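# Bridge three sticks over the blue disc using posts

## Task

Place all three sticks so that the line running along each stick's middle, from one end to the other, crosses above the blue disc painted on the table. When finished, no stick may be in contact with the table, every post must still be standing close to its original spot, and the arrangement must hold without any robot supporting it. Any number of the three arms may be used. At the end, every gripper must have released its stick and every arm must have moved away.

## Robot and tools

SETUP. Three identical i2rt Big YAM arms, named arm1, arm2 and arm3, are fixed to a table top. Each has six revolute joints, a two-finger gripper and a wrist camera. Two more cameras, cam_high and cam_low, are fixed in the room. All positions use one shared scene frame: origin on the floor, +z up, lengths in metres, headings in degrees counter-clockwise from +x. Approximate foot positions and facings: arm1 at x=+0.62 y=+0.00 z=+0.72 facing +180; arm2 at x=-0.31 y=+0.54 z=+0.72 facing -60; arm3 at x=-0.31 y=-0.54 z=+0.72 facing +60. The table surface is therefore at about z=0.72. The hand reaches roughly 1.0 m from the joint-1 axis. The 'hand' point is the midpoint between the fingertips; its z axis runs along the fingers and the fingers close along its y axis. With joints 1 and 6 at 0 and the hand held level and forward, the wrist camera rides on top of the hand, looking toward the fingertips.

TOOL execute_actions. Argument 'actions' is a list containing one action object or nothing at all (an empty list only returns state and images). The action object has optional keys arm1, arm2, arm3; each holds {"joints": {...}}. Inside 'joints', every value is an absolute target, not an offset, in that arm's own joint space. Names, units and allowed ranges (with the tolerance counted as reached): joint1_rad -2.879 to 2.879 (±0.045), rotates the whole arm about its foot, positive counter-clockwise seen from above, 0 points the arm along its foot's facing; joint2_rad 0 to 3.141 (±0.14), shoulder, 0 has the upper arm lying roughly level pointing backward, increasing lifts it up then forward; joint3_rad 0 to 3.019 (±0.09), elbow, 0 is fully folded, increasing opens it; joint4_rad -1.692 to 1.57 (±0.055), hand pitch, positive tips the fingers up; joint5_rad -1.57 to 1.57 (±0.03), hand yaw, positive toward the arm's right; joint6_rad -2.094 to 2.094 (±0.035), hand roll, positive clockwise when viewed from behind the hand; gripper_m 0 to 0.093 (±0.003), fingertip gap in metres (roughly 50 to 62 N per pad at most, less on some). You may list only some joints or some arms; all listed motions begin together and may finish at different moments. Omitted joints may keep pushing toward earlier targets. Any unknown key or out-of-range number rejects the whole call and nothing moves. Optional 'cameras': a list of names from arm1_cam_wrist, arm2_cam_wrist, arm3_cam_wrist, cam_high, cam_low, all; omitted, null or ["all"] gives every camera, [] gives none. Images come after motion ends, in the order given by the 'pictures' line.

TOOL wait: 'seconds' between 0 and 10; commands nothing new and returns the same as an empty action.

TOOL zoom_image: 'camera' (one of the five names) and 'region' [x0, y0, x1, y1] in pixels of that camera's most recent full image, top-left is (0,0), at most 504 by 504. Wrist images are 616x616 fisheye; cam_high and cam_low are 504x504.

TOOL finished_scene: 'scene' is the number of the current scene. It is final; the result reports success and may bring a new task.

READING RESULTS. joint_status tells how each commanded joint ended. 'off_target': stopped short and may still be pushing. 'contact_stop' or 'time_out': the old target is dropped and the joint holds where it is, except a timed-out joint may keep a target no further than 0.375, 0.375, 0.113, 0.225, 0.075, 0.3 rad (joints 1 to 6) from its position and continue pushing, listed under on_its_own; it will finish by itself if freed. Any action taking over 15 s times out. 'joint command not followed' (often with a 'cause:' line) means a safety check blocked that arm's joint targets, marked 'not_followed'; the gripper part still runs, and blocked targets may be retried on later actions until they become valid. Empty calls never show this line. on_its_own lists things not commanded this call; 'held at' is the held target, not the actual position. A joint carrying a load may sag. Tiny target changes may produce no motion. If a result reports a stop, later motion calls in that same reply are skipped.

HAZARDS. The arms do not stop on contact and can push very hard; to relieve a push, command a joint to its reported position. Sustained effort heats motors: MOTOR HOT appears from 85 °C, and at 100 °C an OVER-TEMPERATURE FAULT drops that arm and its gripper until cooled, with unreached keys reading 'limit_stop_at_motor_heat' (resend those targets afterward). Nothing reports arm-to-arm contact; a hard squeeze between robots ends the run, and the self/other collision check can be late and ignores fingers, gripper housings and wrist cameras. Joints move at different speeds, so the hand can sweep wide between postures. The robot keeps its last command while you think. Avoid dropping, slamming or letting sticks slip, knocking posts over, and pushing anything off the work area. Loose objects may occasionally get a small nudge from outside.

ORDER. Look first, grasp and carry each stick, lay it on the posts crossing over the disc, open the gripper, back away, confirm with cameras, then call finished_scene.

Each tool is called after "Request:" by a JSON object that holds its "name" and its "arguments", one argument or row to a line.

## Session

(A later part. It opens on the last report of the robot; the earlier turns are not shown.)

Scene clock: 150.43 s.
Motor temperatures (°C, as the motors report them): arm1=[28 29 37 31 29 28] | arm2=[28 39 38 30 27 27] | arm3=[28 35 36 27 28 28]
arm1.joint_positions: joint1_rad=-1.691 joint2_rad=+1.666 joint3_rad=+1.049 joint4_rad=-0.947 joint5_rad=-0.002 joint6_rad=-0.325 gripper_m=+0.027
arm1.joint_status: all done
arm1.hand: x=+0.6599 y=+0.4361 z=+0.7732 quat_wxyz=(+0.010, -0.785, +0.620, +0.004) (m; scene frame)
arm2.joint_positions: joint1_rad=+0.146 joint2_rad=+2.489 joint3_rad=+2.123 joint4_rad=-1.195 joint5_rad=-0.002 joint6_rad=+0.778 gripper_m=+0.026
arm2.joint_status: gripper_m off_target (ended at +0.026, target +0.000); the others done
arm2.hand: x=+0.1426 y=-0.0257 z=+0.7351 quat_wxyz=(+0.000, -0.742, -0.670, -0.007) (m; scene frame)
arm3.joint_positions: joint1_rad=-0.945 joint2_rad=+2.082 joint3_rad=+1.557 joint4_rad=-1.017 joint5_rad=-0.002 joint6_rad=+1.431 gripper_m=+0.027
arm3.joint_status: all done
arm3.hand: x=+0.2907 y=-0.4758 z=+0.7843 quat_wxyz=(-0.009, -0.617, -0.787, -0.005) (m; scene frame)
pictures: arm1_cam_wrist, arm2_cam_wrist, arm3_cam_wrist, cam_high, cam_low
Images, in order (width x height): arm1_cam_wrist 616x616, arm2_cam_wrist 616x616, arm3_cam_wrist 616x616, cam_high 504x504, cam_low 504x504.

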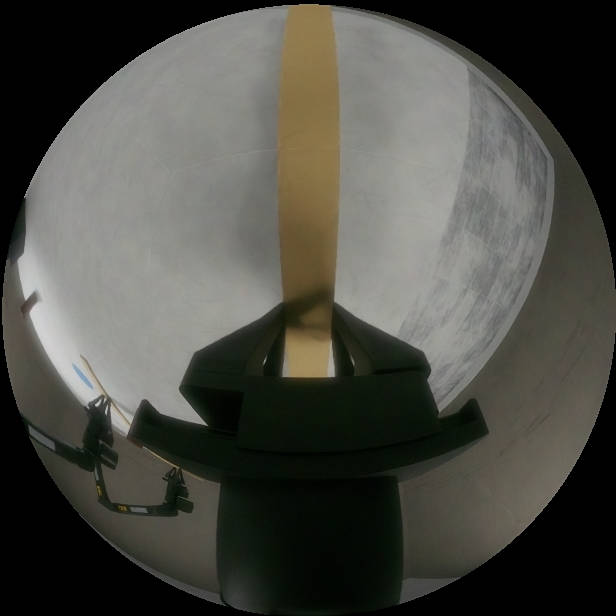

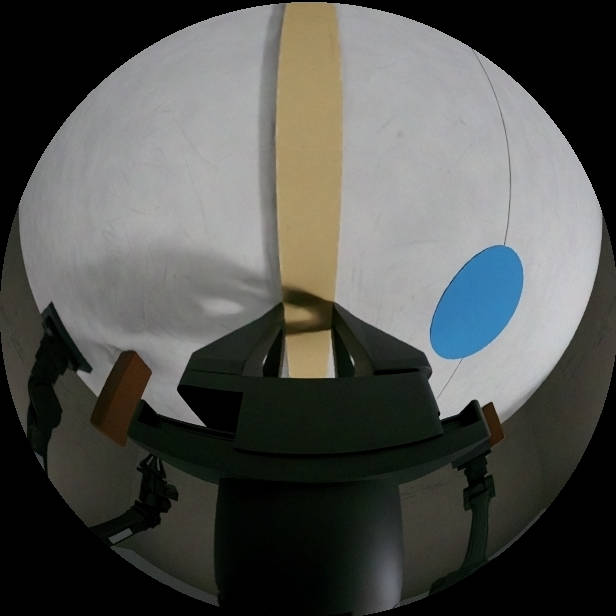

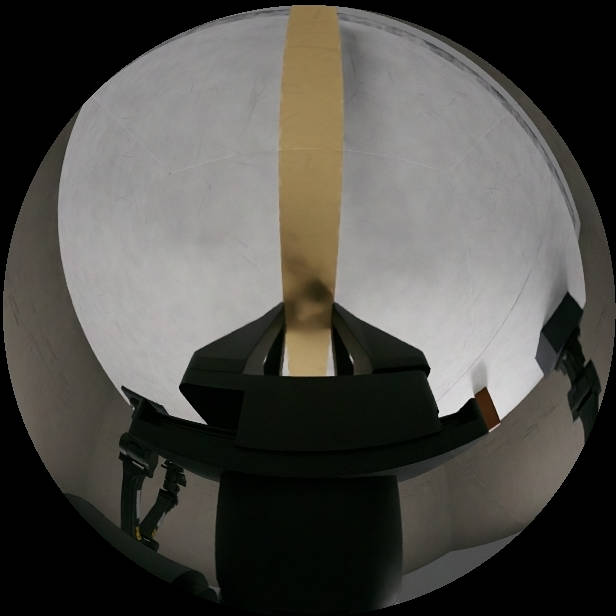

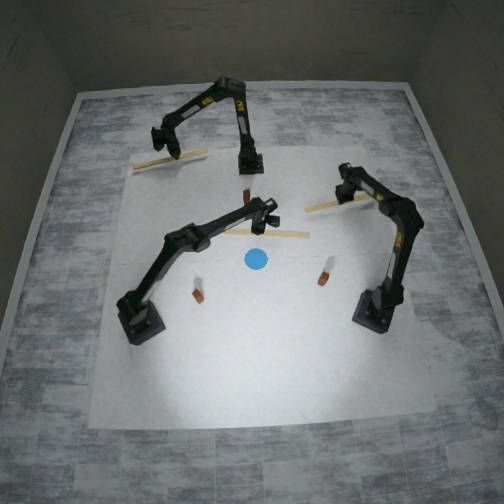

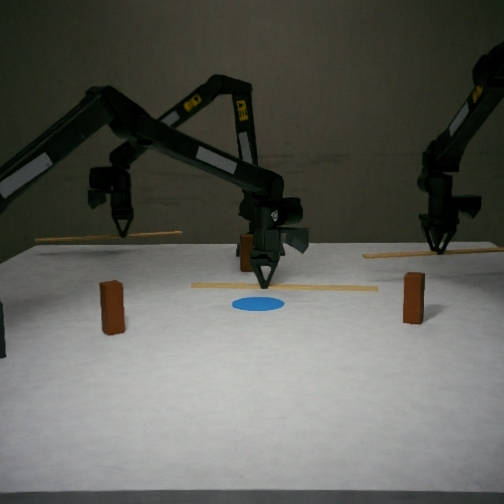

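Request:
{"name": "zoom_image", "arguments": {
  "camera": "cam_low",
  "region": [180, 240, 400, 320]
}}

Request:
{"name": "zoom_image", "arguments": {
  "camera": "cam_high",
  "region": [110, 120, 400, 320]
}}

Region (180, 240, 400, 320) of cam_low's 504x504 image, scaled by 2.291, with more detail than that image has; it fills the top 183 rows of this view, and the rest is white.

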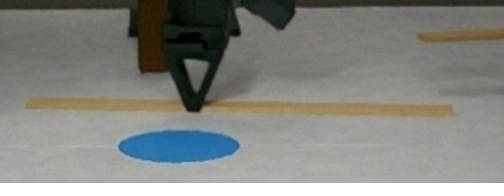

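Region (110, 120, 400, 320) of cam_high's 504x504 image, scaled by 1.738, with more detail than that image has; it fills the top 348 rows of this view, and the rest is white.

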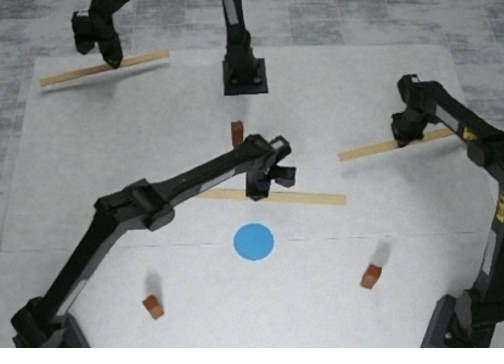

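Request:
{"name": "execute_actions", "arguments": {
  "actions": [
    {"arm1": {"joints": {"joint2_rad": 1.5, "joint3_rad": 1.09, "joint4_rad": -1.08}}, "arm2": {"joints": {"joint2_rad": 2.28, "joint4_rad": -1.35}}, "arm3": {"joints": {"joint2_rad": 1.9, "joint4_rad": -1.17}}}
  ],
  "cameras": ["arm2_cam_wrist", "cam_high", "cam_low"]
}}

Scene clock: 171.87 s.
Motor temperatures (°C, as the motors report them): arm1=[28 29 37 31 29 28] | arm2=[28 39 38 30 27 27] | arm3=[28 35 36 27 28 28]
arm1.joint_positions: joint1_rad=-1.691 joint2_rad=+1.498 joint3_rad=+1.049 joint4_rad=-1.067 joint5_rad=-0.002 joint6_rad=-0.325 gripper_m=+0.027
arm1.joint_status: all done
arm1.hand: x=+0.6577 y=+0.4163 z=+0.8407 quat_wxyz=(+0.030, -0.784, +0.619, +0.017) (m; scene frame)
arm2.joint_positions: joint1_rad=+0.146 joint2_rad=+2.264 joint3_rad=+2.108 joint4_rad=-1.341 joint5_rad=-0.002 joint6_rad=+0.778 gripper_m=+0.026
arm2.joint_status: all done
arm2.hand: x=+0.1350 y=-0.0191 z=+0.8849 quat_wxyz=(-0.032, -0.742, -0.670, -0.005) (m; scene frame)
arm3.joint_positions: joint1_rad=-0.945 joint2_rad=+1.902 joint3_rad=+1.557 joint4_rad=-1.157 joint5_rad=-0.002 joint6_rad=+1.431 gripper_m=+0.027
arm3.joint_status: all done
arm3.hand: x=+0.2732 y=-0.4769 z=+0.8862 quat_wxyz=(-0.023, -0.616, -0.787, -0.019) (m; scene frame)
pictures: arm2_cam_wrist, cam_high, cam_low
Images, in order (width x height): arm2_cam_wrist 616x616, cam_high 504x504, cam_low 504x504.

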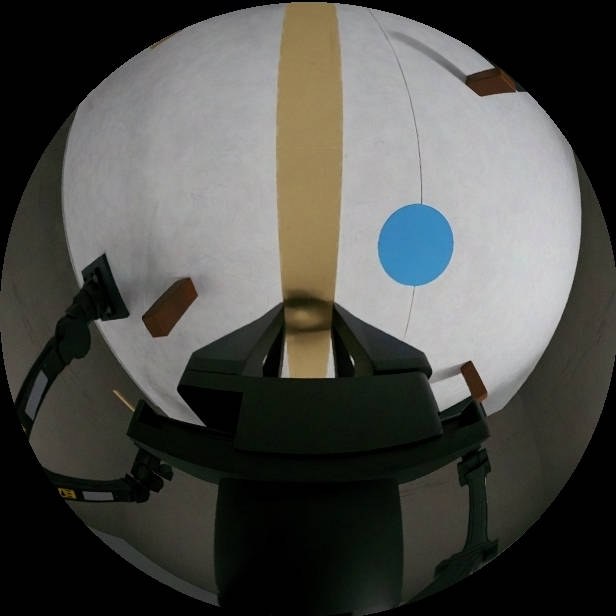

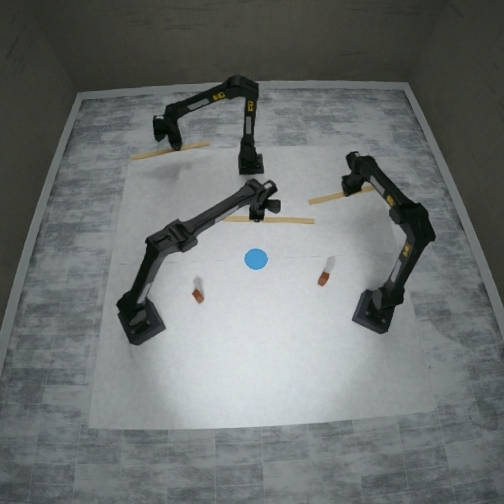

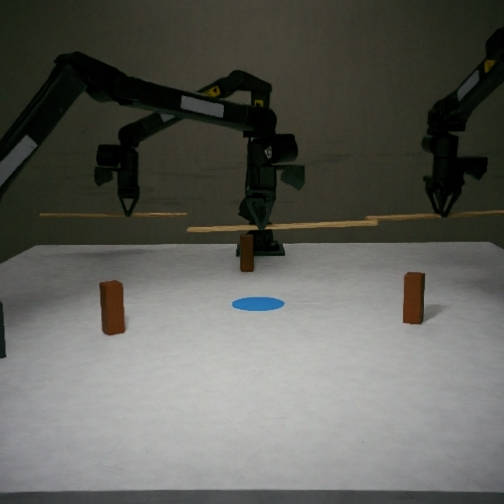

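Request:
{"name": "execute_actions", "arguments": {
  "actions": [
    {"arm1": {"joints": {"joint1_rad": -0.9, "joint2_rad": 0.89, "joint3_rad": 1.16, "joint4_rad": -1.035, "joint6_rad": -0.05}}, "arm2": {"joints": {"joint2_rad": 1.45, "joint3_rad": 1.92}}, "arm3": {"joints": {"joint2_rad": 1.3, "joint3_rad": 1.4, "joint6_rad": -0.095}}}
  ],
  "cameras": ["cam_high", "cam_low"]
}}

Scene clock: 225.07 s.
Motor temperatures (°C, as the motors report them): arm1=[28 29 42 31 29 28] | arm2=[28 41 40 30 27 27] | arm3=[28 35 39 27 28 28]
arm1.joint_positions: joint1_rad=-0.907 joint2_rad=+0.894 joint3_rad=+1.115 joint4_rad=-1.049 joint5_rad=-0.002 joint6_rad=-0.062 gripper_m=+0.027
arm1.joint_status: all done
arm1.hand: x=+0.3775 y=+0.2848 z=+1.1062 quat_wxyz=(+0.171, -0.855, +0.367, +0.324) (m; scene frame)
arm2.joint_positions: joint1_rad=+0.146 joint2_rad=+1.466 joint3_rad=+1.917 joint4_rad=-1.345 joint5_rad=-0.002 joint6_rad=+0.779 gripper_m=+0.026
arm2.joint_status: all done
arm2.hand: x=+0.0312 y=+0.1022 z=+1.3020 quat_wxyz=(-0.327, -0.703, -0.632, +0.012) (m; scene frame)
arm3.joint_positions: joint1_rad=-0.945 joint2_rad=+1.309 joint3_rad=+1.380 joint4_rad=-1.161 joint5_rad=-0.002 joint6_rad=-0.084 gripper_m=+0.027
arm3.joint_status: all done
arm3.hand: x=+0.1742 y=-0.4854 z=+1.1176 quat_wxyz=(-0.233, +0.091, -0.968, +0.000) (m; scene frame)
pictures: cam_high, cam_low
Images, in order (width x height): cam_high 504x504, cam_low 504x504.

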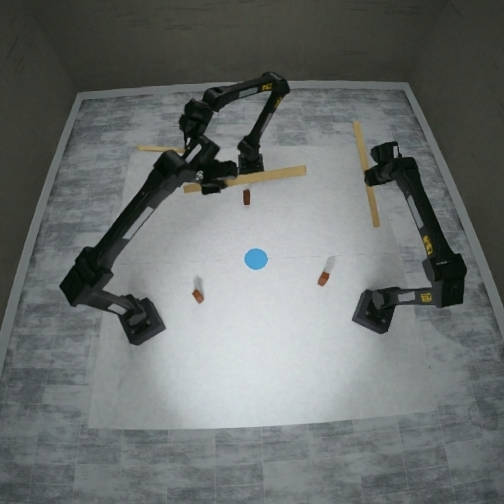

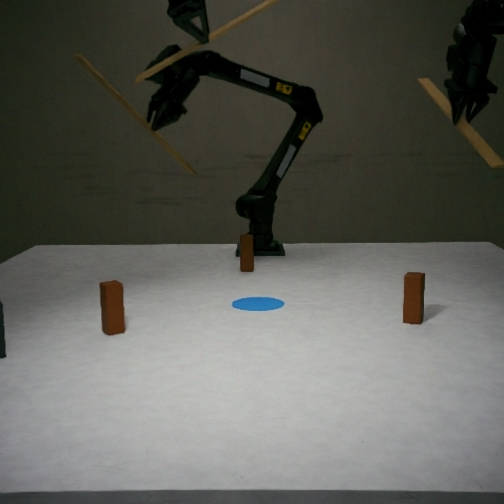

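Request:
{"name": "execute_actions", "arguments": {
  "actions": [
    {"arm2": {"joints": {"joint1_rad": -0.08, "joint2_rad": 1.03, "joint3_rad": 1.055, "joint4_rad": -0.845, "joint6_rad": -0.087}}, "arm3": {"joints": {"joint1_rad": -0.35, "joint2_rad": 0.995, "joint3_rad": 1.065, "joint4_rad": -0.865}}}
  ],
  "cameras": ["cam_high", "cam_low"]
}}

Scene clock: 228.90 s.
Motor temperatures (°C, as the motors report them): arm1=[28 28 43 31 29 28] | arm2=[28 40 40 30 27 27] | arm3=[28 35 39 27 28 28]
arm1.joint_positions: joint1_rad=-0.907 joint2_rad=+0.894 joint3_rad=+1.115 joint4_rad=-1.049 joint5_rad=-0.002 joint6_rad=-0.062 gripper_m=+0.027
arm1.joint_status: not commanded
arm1.hand: x=+0.3775 y=+0.2848 z=+1.1062 quat_wxyz=(+0.171, -0.855, +0.367, +0.324) (m; scene frame)
arm2.joint_positions: joint1_rad=-0.086 joint2_rad=+1.046 joint3_rad=+1.045 joint4_rad=-0.864 joint5_rad=+0.002 joint6_rad=-0.074 gripper_m=+0.026
arm2.joint_status: all done
arm2.hand: x=-0.1254 y=+0.1416 z=+1.1178 quat_wxyz=(-0.282, -0.474, -0.813, +0.189) (m; scene frame)
arm3.joint_positions: joint1_rad=-0.353 joint2_rad=+0.993 joint3_rad=+1.061 joint4_rad=-0.893 joint5_rad=-0.001 joint6_rad=-0.086 gripper_m=+0.027
arm3.joint_status: all done
arm3.hand: x=+0.0155 y=-0.2660 z=+1.1244 quat_wxyz=(-0.342, +0.355, -0.863, -0.108) (m; scene frame)
pictures: cam_high, cam_low
Images, in order (width x height): cam_high 504x504, cam_low 504x504.

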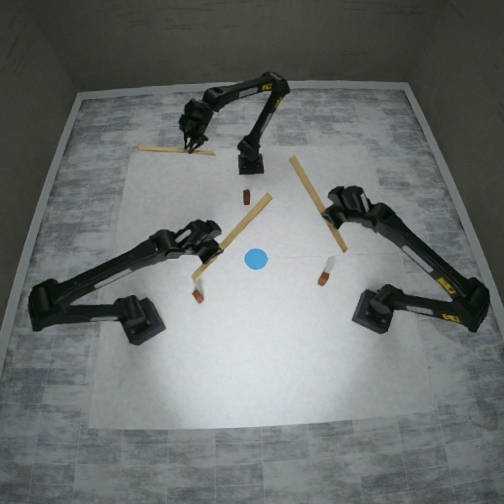

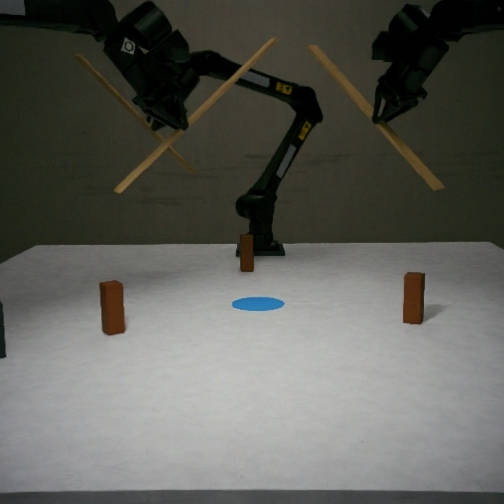

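Request:
{"name": "execute_actions", "arguments": {
  "actions": [
    {"arm1": {"joints": {"joint1_rad": -0.093}}, "arm3": {"joints": {"joint1_rad": -0.09}}}
  ]
}}

Scene clock: 233.90 s.
Motor temperatures (°C, as the motors report them): arm1=[28 28 44 31 29 28] | arm2=[28 39 41 30 27 27] | arm3=[28 34 39 27 28 28]
arm1.joint_positions: joint1_rad=-0.099 joint2_rad=+0.894 joint3_rad=+1.115 joint4_rad=-1.049 joint5_rad=-0.001 joint6_rad=-0.060 gripper_m=+0.027
arm1.joint_status: all done
arm1.hand: x=+0.2420 y=+0.0219 z=+1.1016 quat_wxyz=(+0.030, -0.933, +0.002, +0.359) (m; scene frame)
arm2.joint_positions: joint1_rad=-0.086 joint2_rad=+1.046 joint3_rad=+1.045 joint4_rad=-0.864 joint5_rad=+0.002 joint6_rad=-0.075 gripper_m=+0.026
arm2.joint_status: not commanded
arm2.hand: x=-0.1254 y=+0.1416 z=+1.1178 quat_wxyz=(-0.282, -0.473, -0.813, +0.189) (m; scene frame)
arm3.joint_positions: joint1_rad=-0.088 joint2_rad=+0.993 joint3_rad=+1.061 joint4_rad=-0.893 joint5_rad=-0.001 joint6_rad=-0.086 gripper_m=+0.027
arm3.joint_status: all done
arm3.hand: x=-0.0658 y=-0.1910 z=+1.1245 quat_wxyz=(-0.325, +0.465, -0.809, -0.153) (m; scene frame)
pictures: arm1_cam_wrist, arm2_cam_wrist, arm3_cam_wrist, cam_high, cam_low
Images, in order (width x height): arm1_cam_wrist 616x616, arm2_cam_wrist 616x616, arm3_cam_wrist 616x616, cam_high 504x504, cam_low 504x504.

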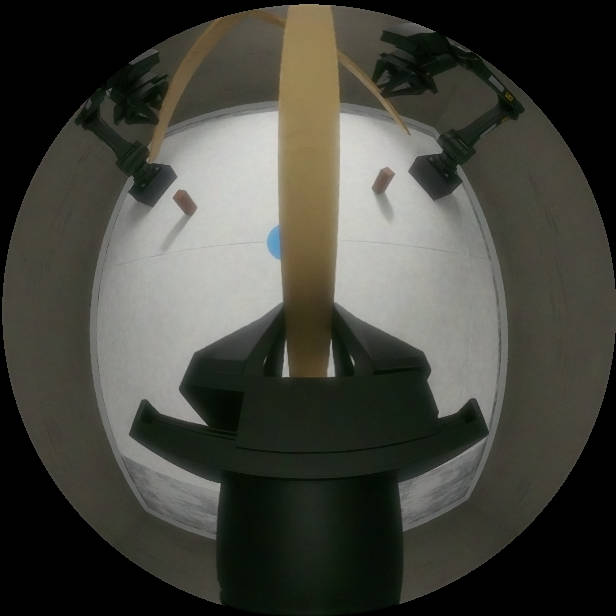

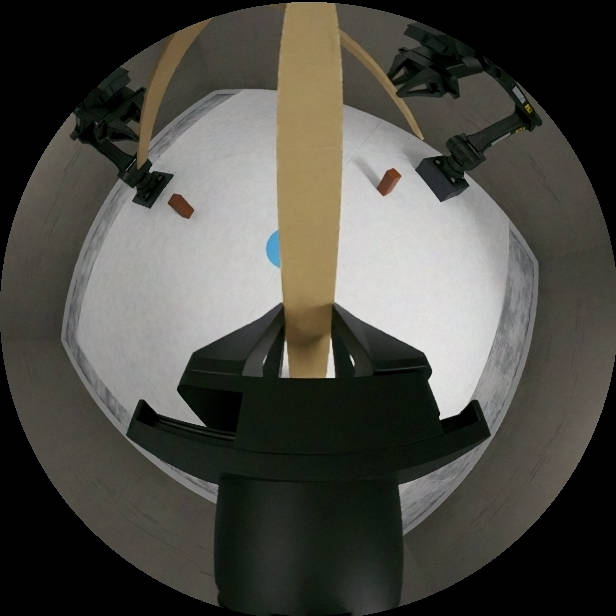

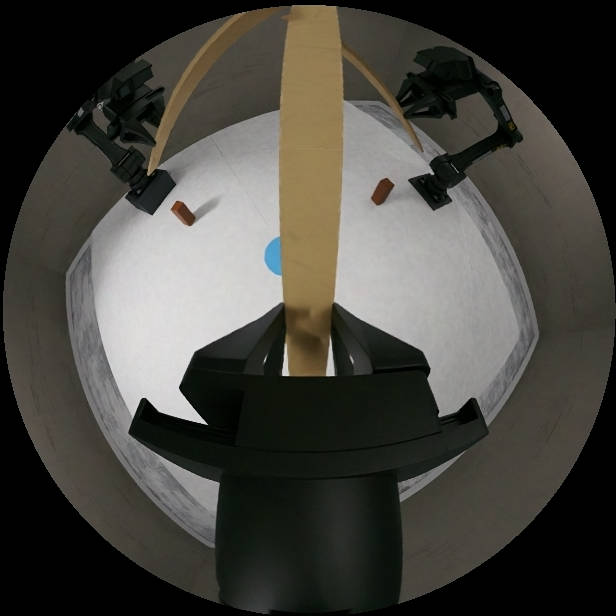

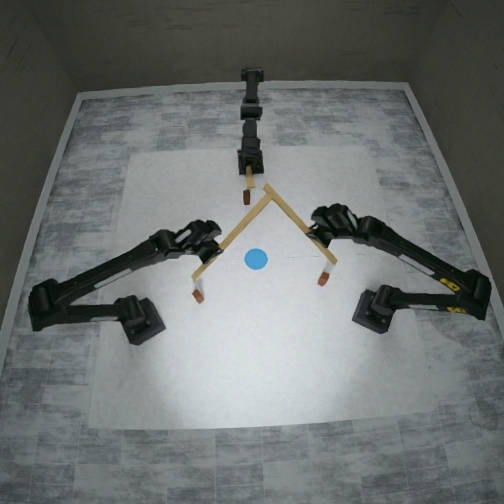

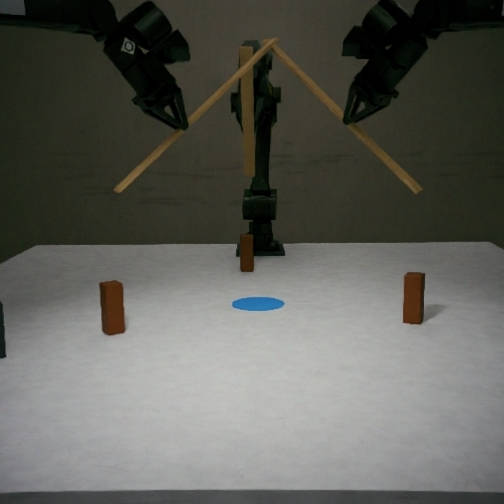

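Request:
{"name": "execute_actions", "arguments": {
  "actions": [
    {"arm1": {"joints": {"joint2_rad": 1.21}}, "arm2": {"joints": {"joint2_rad": 1.35}}, "arm3": {"joints": {"joint2_rad": 1.315}}}
  ]
}}

Scene clock: 238.10 s.
Motor temperatures (°C, as the motors report them): arm1=[28 28 44 31 29 28] | arm2=[28 38 41 30 27 27] | arm3=[28 34 39 27 28 28]
arm1.joint_positions: joint1_rad=-0.099 joint2_rad=+1.217 joint3_rad=+1.115 joint4_rad=-1.049 joint5_rad=-0.001 joint6_rad=-0.060 gripper_m=+0.027
arm1.joint_status: all done
arm1.hand: x=+0.1851 y=+0.0277 z=+0.9763 quat_wxyz=(+0.020, -0.979, +0.004, +0.205) (m; scene frame)
arm2.joint_positions: joint1_rad=-0.086 joint2_rad=+1.369 joint3_rad=+1.045 joint4_rad=-0.859 joint5_rad=+0.002 joint6_rad=-0.075 gripper_m=+0.026
arm2.joint_status: all done
arm2.hand: x=-0.1099 y=+0.1121 z=+0.9784 quat_wxyz=(-0.156, -0.494, -0.849, +0.102) (m; scene frame)
arm3.joint_positions: joint1_rad=-0.088 joint2_rad=+1.328 joint3_rad=+1.049 joint4_rad=-0.886 joint5_rad=-0.001 joint6_rad=-0.086 gripper_m=+0.027
arm3.joint_status: all done
arm3.hand: x=-0.0435 y=-0.1585 z=+0.9774 quat_wxyz=(-0.177, +0.489, -0.850, -0.084) (m; scene frame)
pictures: arm1_cam_wrist, arm2_cam_wrist, arm3_cam_wrist, cam_high, cam_low
Images, in order (width x height): arm1_cam_wrist 616x616, arm2_cam_wrist 616x616, arm3_cam_wrist 616x616, cam_high 504x504, cam_low 504x504.

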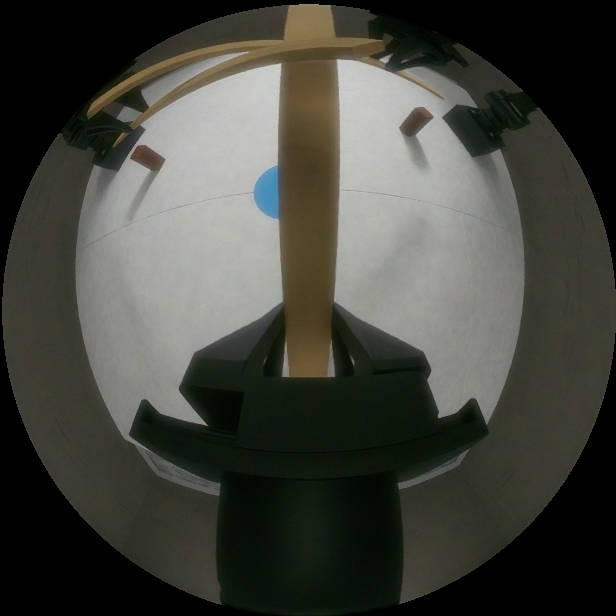

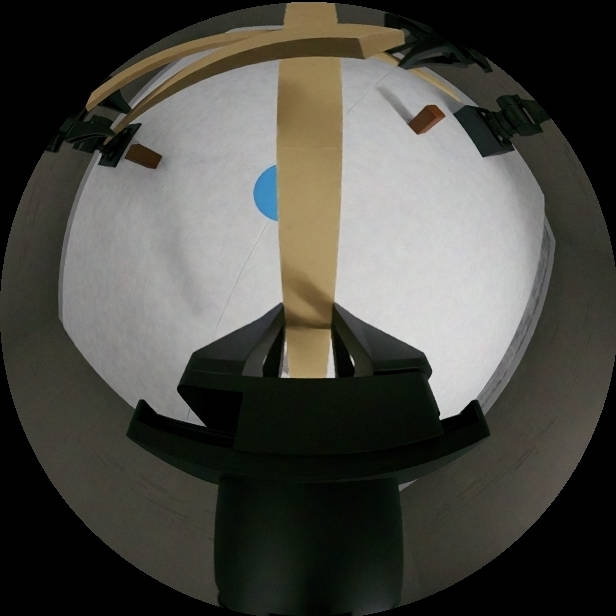

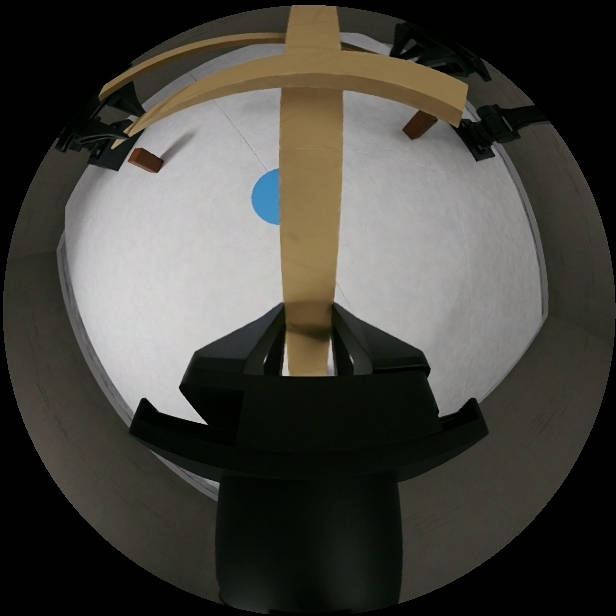

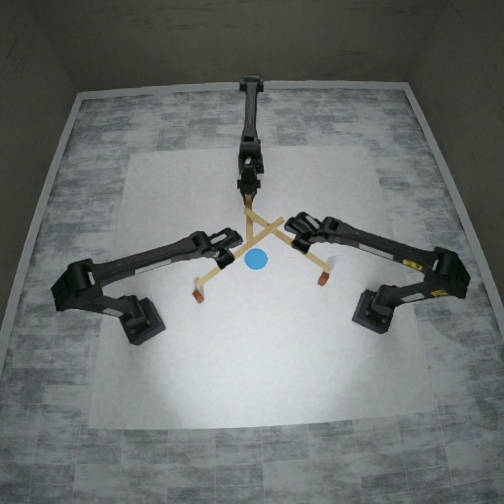

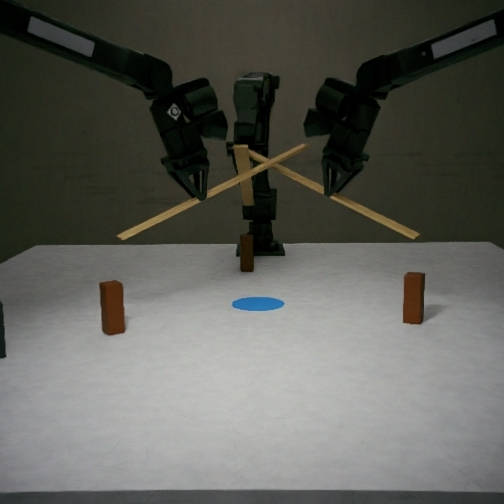

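Request:
{"name": "execute_actions", "arguments": {
  "actions": [
    {"arm1": {"joints": {"joint2_rad": 1.385}}, "arm2": {"joints": {"joint2_rad": 1.515}}, "arm3": {"joints": {"joint2_rad": 1.485}}}
  ]
}}

Scene clock: 241.80 s.
Motor temperatures (°C, as the motors report them): arm1=[28 28 44 31 29 28] | arm2=[28 38 41 30 27 27] | arm3=[28 34 39 27 28 28]
arm1.joint_positions: joint1_rad=-0.099 joint2_rad=+1.396 joint3_rad=+1.115 joint4_rad=-1.049 joint5_rad=-0.001 joint6_rad=-0.060 gripper_m=+0.027
arm1.joint_status: all done
arm1.hand: x=+0.1716 y=+0.0298 z=+0.9008 quat_wxyz=(+0.015, -0.993, +0.005, +0.117) (m; scene frame)
arm2.joint_positions: joint1_rad=-0.086 joint2_rad=+1.530 joint3_rad=+1.045 joint4_rad=-0.858 joint5_rad=+0.002 joint6_rad=-0.075 gripper_m=+0.026
arm2.joint_status: all done
arm2.hand: x=-0.1096 y=+0.1130 z=+0.9065 quat_wxyz=(-0.091, -0.499, -0.860, +0.057) (m; scene frame)
arm3.joint_positions: joint1_rad=-0.088 joint2_rad=+1.501 joint3_rad=+1.049 joint4_rad=-0.883 joint5_rad=-0.001 joint6_rad=-0.086 gripper_m=+0.027
arm3.joint_status: all done
arm3.hand: x=-0.0424 y=-0.1566 z=+0.9012 quat_wxyz=(-0.101, +0.496, -0.861, -0.049) (m; scene frame)
pictures: arm1_cam_wrist, arm2_cam_wrist, arm3_cam_wrist, cam_high, cam_low
Images, in order (width x height): arm1_cam_wrist 616x616, arm2_cam_wrist 616x616, arm3_cam_wrist 616x616, cam_high 504x504, cam_low 504x504.

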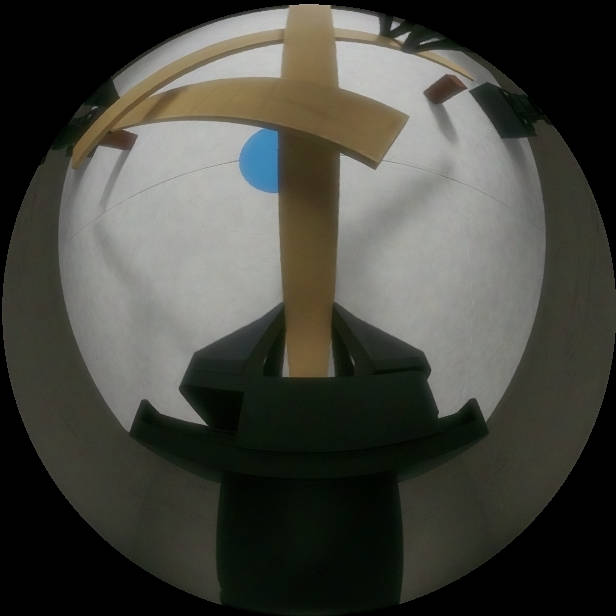

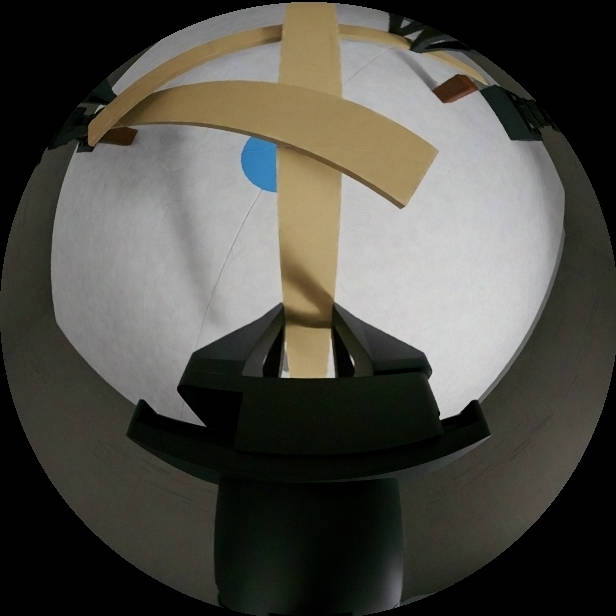

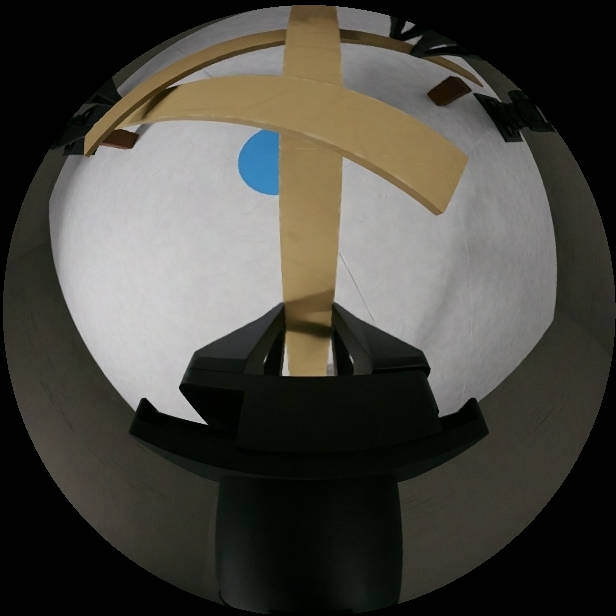

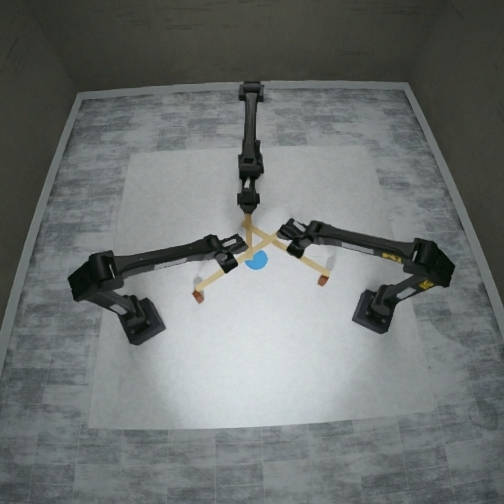

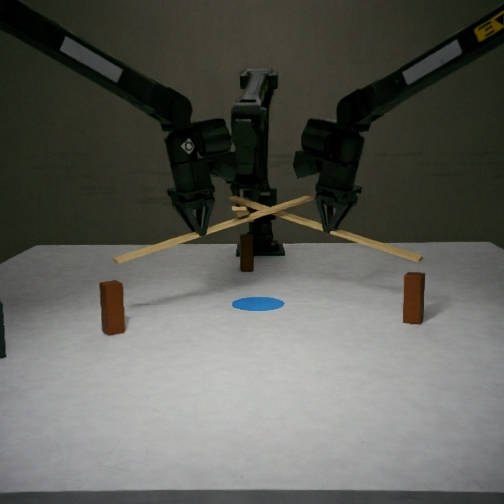

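Request:
{"name": "zoom_image", "arguments": {
  "camera": "arm1_cam_wrist",
  "region": [200, 60, 420, 280]
}}

Request:
{"name": "zoom_image", "arguments": {
  "camera": "cam_high",
  "region": [170, 180, 350, 320]
}}

Request:
{"name": "zoom_image", "arguments": {
  "camera": "cam_low",
  "region": [80, 170, 450, 340]
}}

Region (200, 60, 420, 280) of arm1_cam_wrist's 616x616 image, scaled by 2.291, with more detail than that image has.

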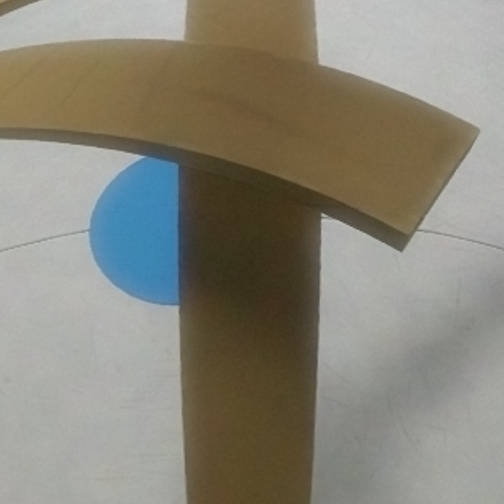

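Region (170, 180, 350, 320) of cam_high's 504x504 image, scaled by 2.800, with more detail than that image has.

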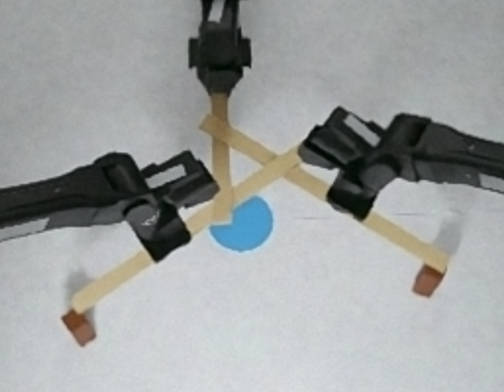

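Region (80, 170, 450, 340) of cam_low's 504x504 image, scaled by 1.362, with more detail than that image has; it fills the top 232 rows of this view, and the rest is white.

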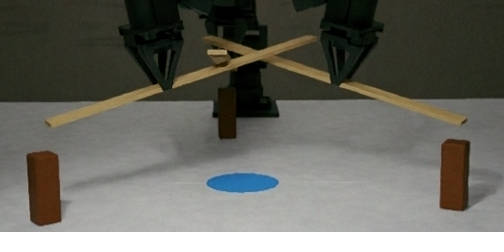

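Request:
{"name": "zoom_image", "arguments": {
  "camera": "cam_high",
  "region": [295, 255, 345, 295]
}}

Request:
{"name": "zoom_image", "arguments": {
  "camera": "cam_high",
  "region": [180, 270, 230, 310]
}}

Region (295, 255, 345, 295) of cam_high's 504x504 image, scaled by 10.080, with more detail than that image has; it fills the top 403 rows of this view, and the rest is white.

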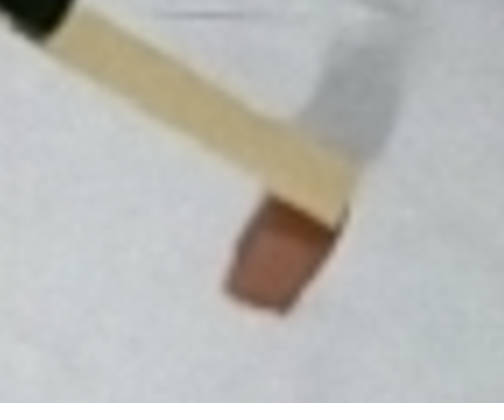

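Region (180, 270, 230, 310) of cam_high's 504x504 image, scaled by 10.080, with more detail than that image has; it fills the top 403 rows of this view, and the rest is white.

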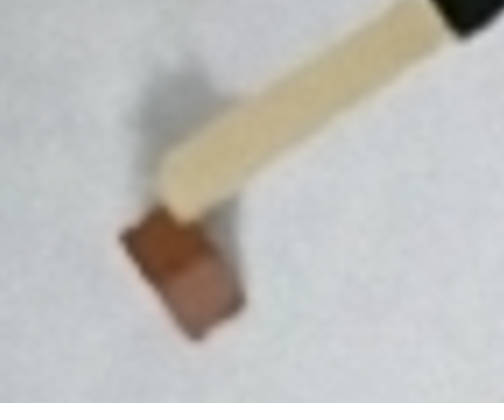

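Request:
{"name": "zoom_image", "arguments": {
  "camera": "cam_low",
  "region": [80, 240, 180, 340]
}}

Request:
{"name": "zoom_image", "arguments": {
  "camera": "cam_low",
  "region": [360, 235, 460, 335]
}}

Region (80, 240, 180, 340) of cam_low's 504x504 image, scaled by 5.040, with more detail than that image has.

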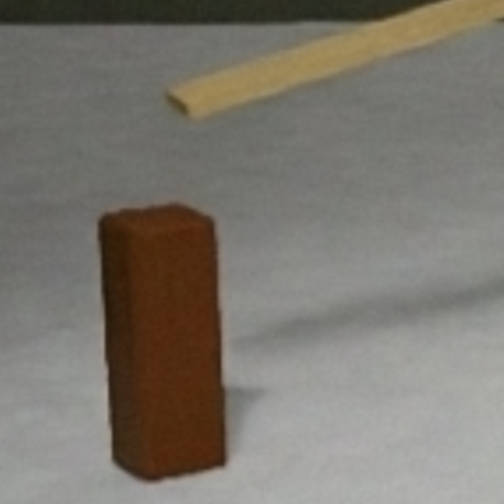

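Region (360, 235, 460, 335) of cam_low's 504x504 image, scaled by 5.040, with more detail than that image has.

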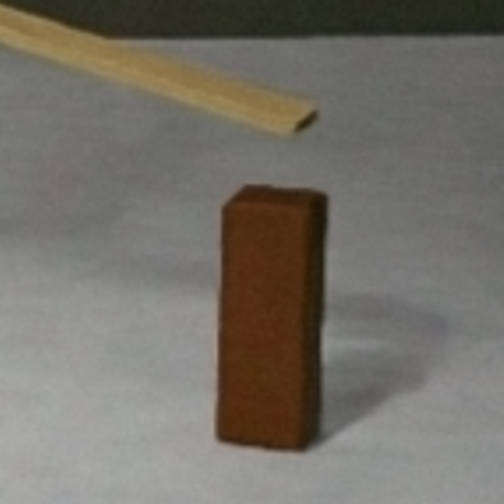

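Request:
{"name": "zoom_image", "arguments": {
  "camera": "arm3_cam_wrist",
  "region": [380, 20, 540, 150]
}}

Request:
{"name": "zoom_image", "arguments": {
  "camera": "arm1_cam_wrist",
  "region": [380, 20, 540, 150]
}}

Request:
{"name": "zoom_image", "arguments": {
  "camera": "arm2_cam_wrist",
  "region": [380, 20, 540, 150]
}}

Region (380, 20, 540, 150) of arm3_cam_wrist's 616x616 image, scaled by 3.150, with more detail than that image has; it fills the top 410 rows of this view, and the rest is white.

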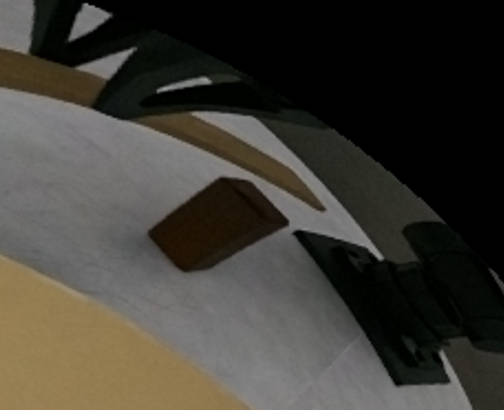

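Region (380, 20, 540, 150) of arm1_cam_wrist's 616x616 image, scaled by 3.150, with more detail than that image has; it fills the top 410 rows of this view, and the rest is white.

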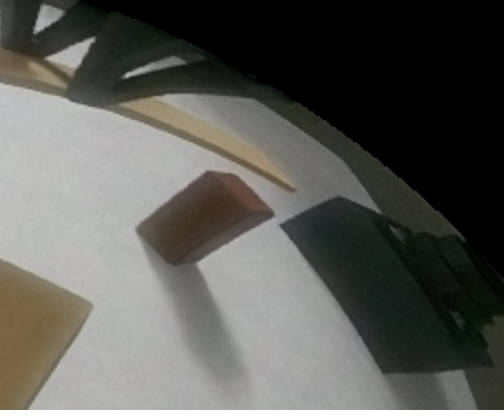

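Region (380, 20, 540, 150) of arm2_cam_wrist's 616x616 image, scaled by 3.150, with more detail than that image has; it fills the top 410 rows of this view, and the rest is white.

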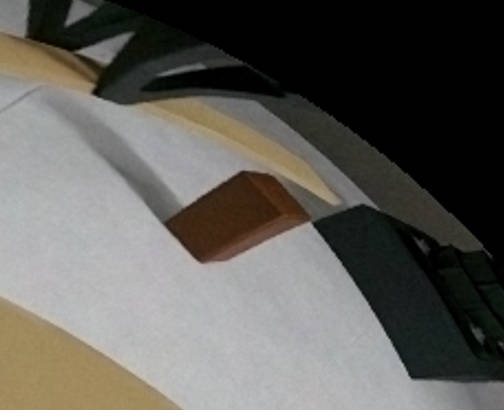

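Request:
{"name": "execute_actions", "arguments": {
  "actions": [
    {"arm1": {"joints": {"joint2_rad": 1.31, "joint4_rad": -0.995}}, "arm2": {"joints": {"joint2_rad": 1.42, "joint3_rad": 0.985, "joint4_rad": -0.805}}, "arm3": {"joints": {"joint2_rad": 1.445, "joint3_rad": 1.12, "joint4_rad": -0.905}}}
  ]
}}

Scene clock: 286.10 s.
Motor temperatures (°C, as the motors report them): arm1=[28 29 45 31 29 28] | arm2=[28 37 41 30 27 27] | arm3=[28 35 39 27 28 28]
arm1.joint_positions: joint1_rad=-0.099 joint2_rad=+1.308 joint3_rad=+1.115 joint4_rad=-1.016 joint5_rad=-0.001 joint6_rad=-0.059 gripper_m=+0.027
arm1.joint_status: all done
arm1.hand: x=+0.1689 y=+0.0294 z=+0.9409 quat_wxyz=(+0.018, -0.984, +0.005, +0.176) (m; scene frame)
arm2.joint_positions: joint1_rad=-0.086 joint2_rad=+1.426 joint3_rad=+0.991 joint4_rad=-0.820 joint5_rad=+0.002 joint6_rad=-0.075 gripper_m=+0.026
arm2.joint_status: all done
arm2.hand: x=-0.1142 y=+0.1222 z=+0.9329 quat_wxyz=(-0.127, -0.497, -0.855, +0.082) (m; scene frame)
arm3.joint_positions: joint1_rad=-0.088 joint2_rad=+1.453 joint3_rad=+1.070 joint4_rad=-0.893 joint5_rad=-0.001 joint6_rad=-0.086 gripper_m=+0.027
arm3.joint_status: all done
arm3.hand: x=-0.0382 y=-0.1509 z=+0.9308 quat_wxyz=(-0.128, +0.494, -0.858, -0.062) (m; scene frame)
pictures: arm1_cam_wrist, arm2_cam_wrist, arm3_cam_wrist, cam_high, cam_low
Images, in order (width x height): arm1_cam_wrist 616x616, arm2_cam_wrist 616x616, arm3_cam_wrist 616x616, cam_high 504x504, cam_low 504x504.

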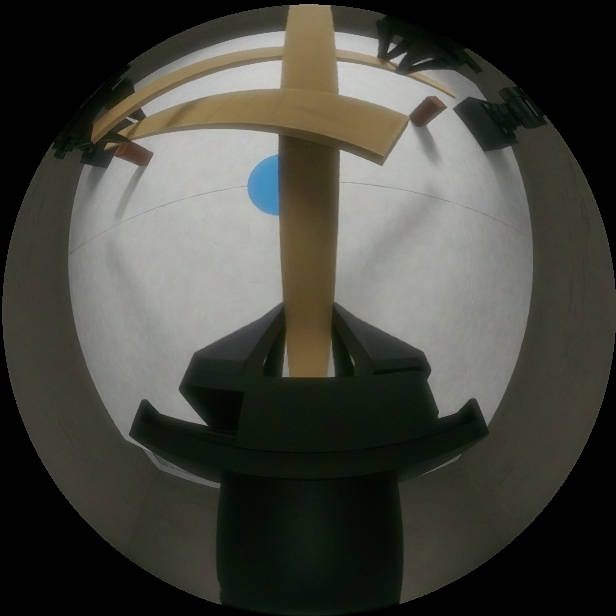

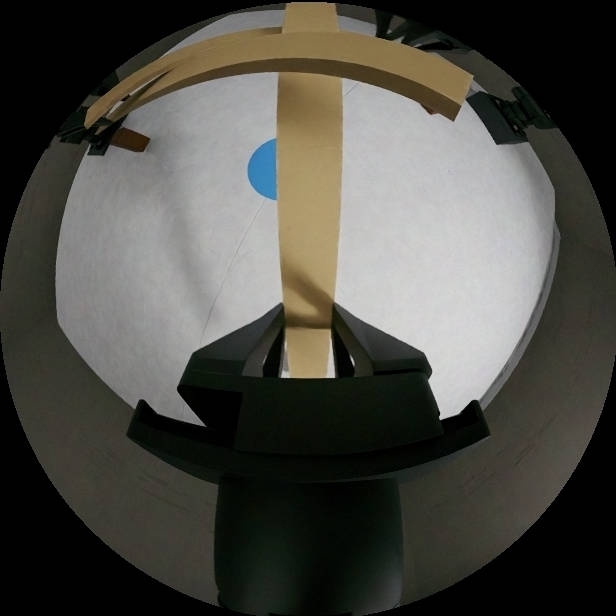

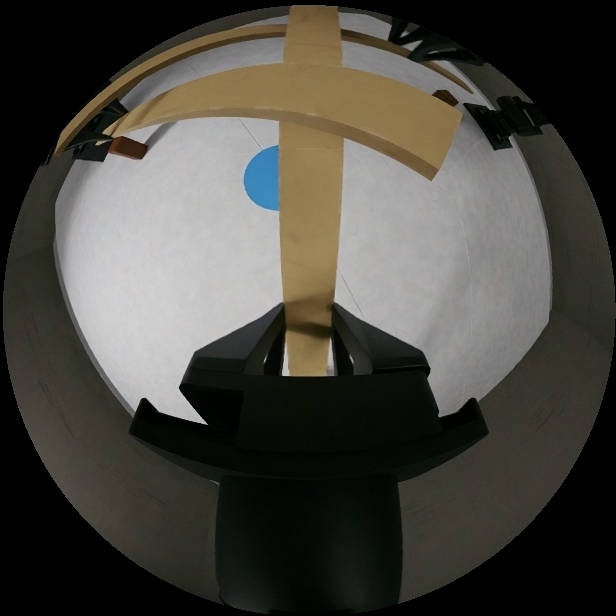

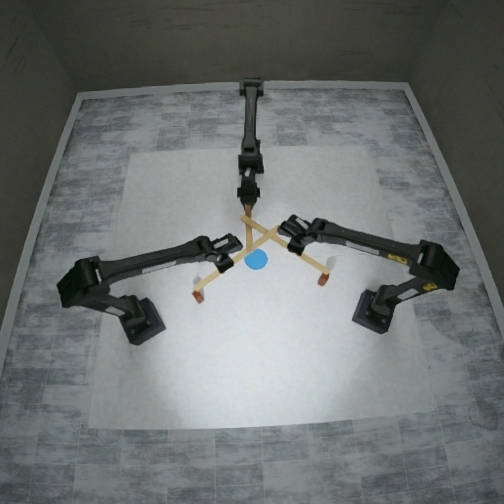

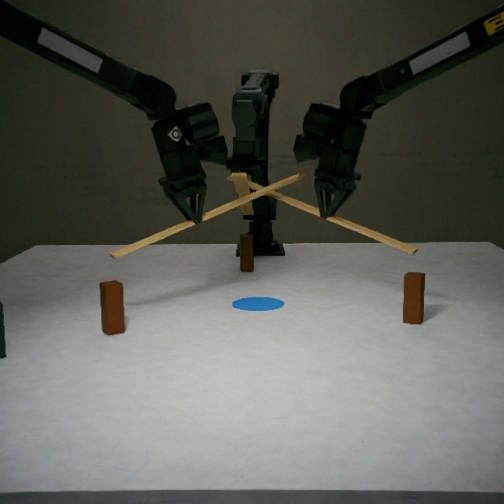

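Request:
{"name": "zoom_image", "arguments": {
  "camera": "cam_low",
  "region": [90, 150, 440, 340]
}}

Request:
{"name": "zoom_image", "arguments": {
  "camera": "cam_low",
  "region": [200, 150, 330, 280]
}}

Region (90, 150, 440, 340) of cam_low's 504x504 image, scaled by 1.440, with more detail than that image has; it fills the top 274 rows of this view, and the rest is white.

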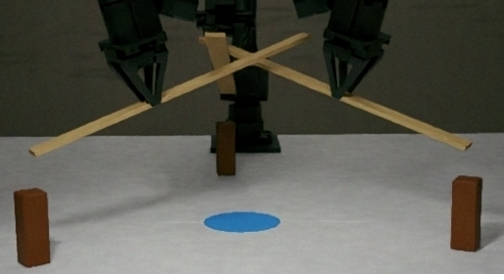

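Region (200, 150, 330, 280) of cam_low's 504x504 image, scaled by 3.877, with more detail than that image has.

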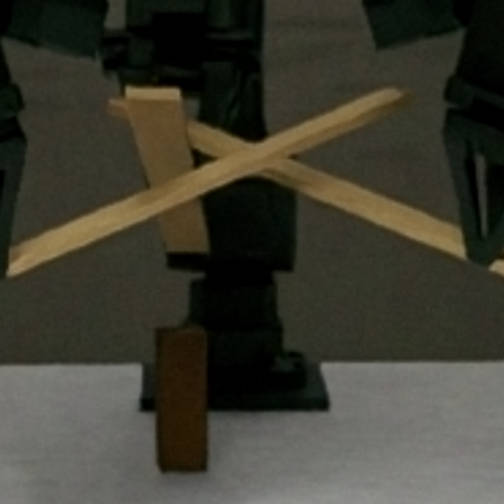

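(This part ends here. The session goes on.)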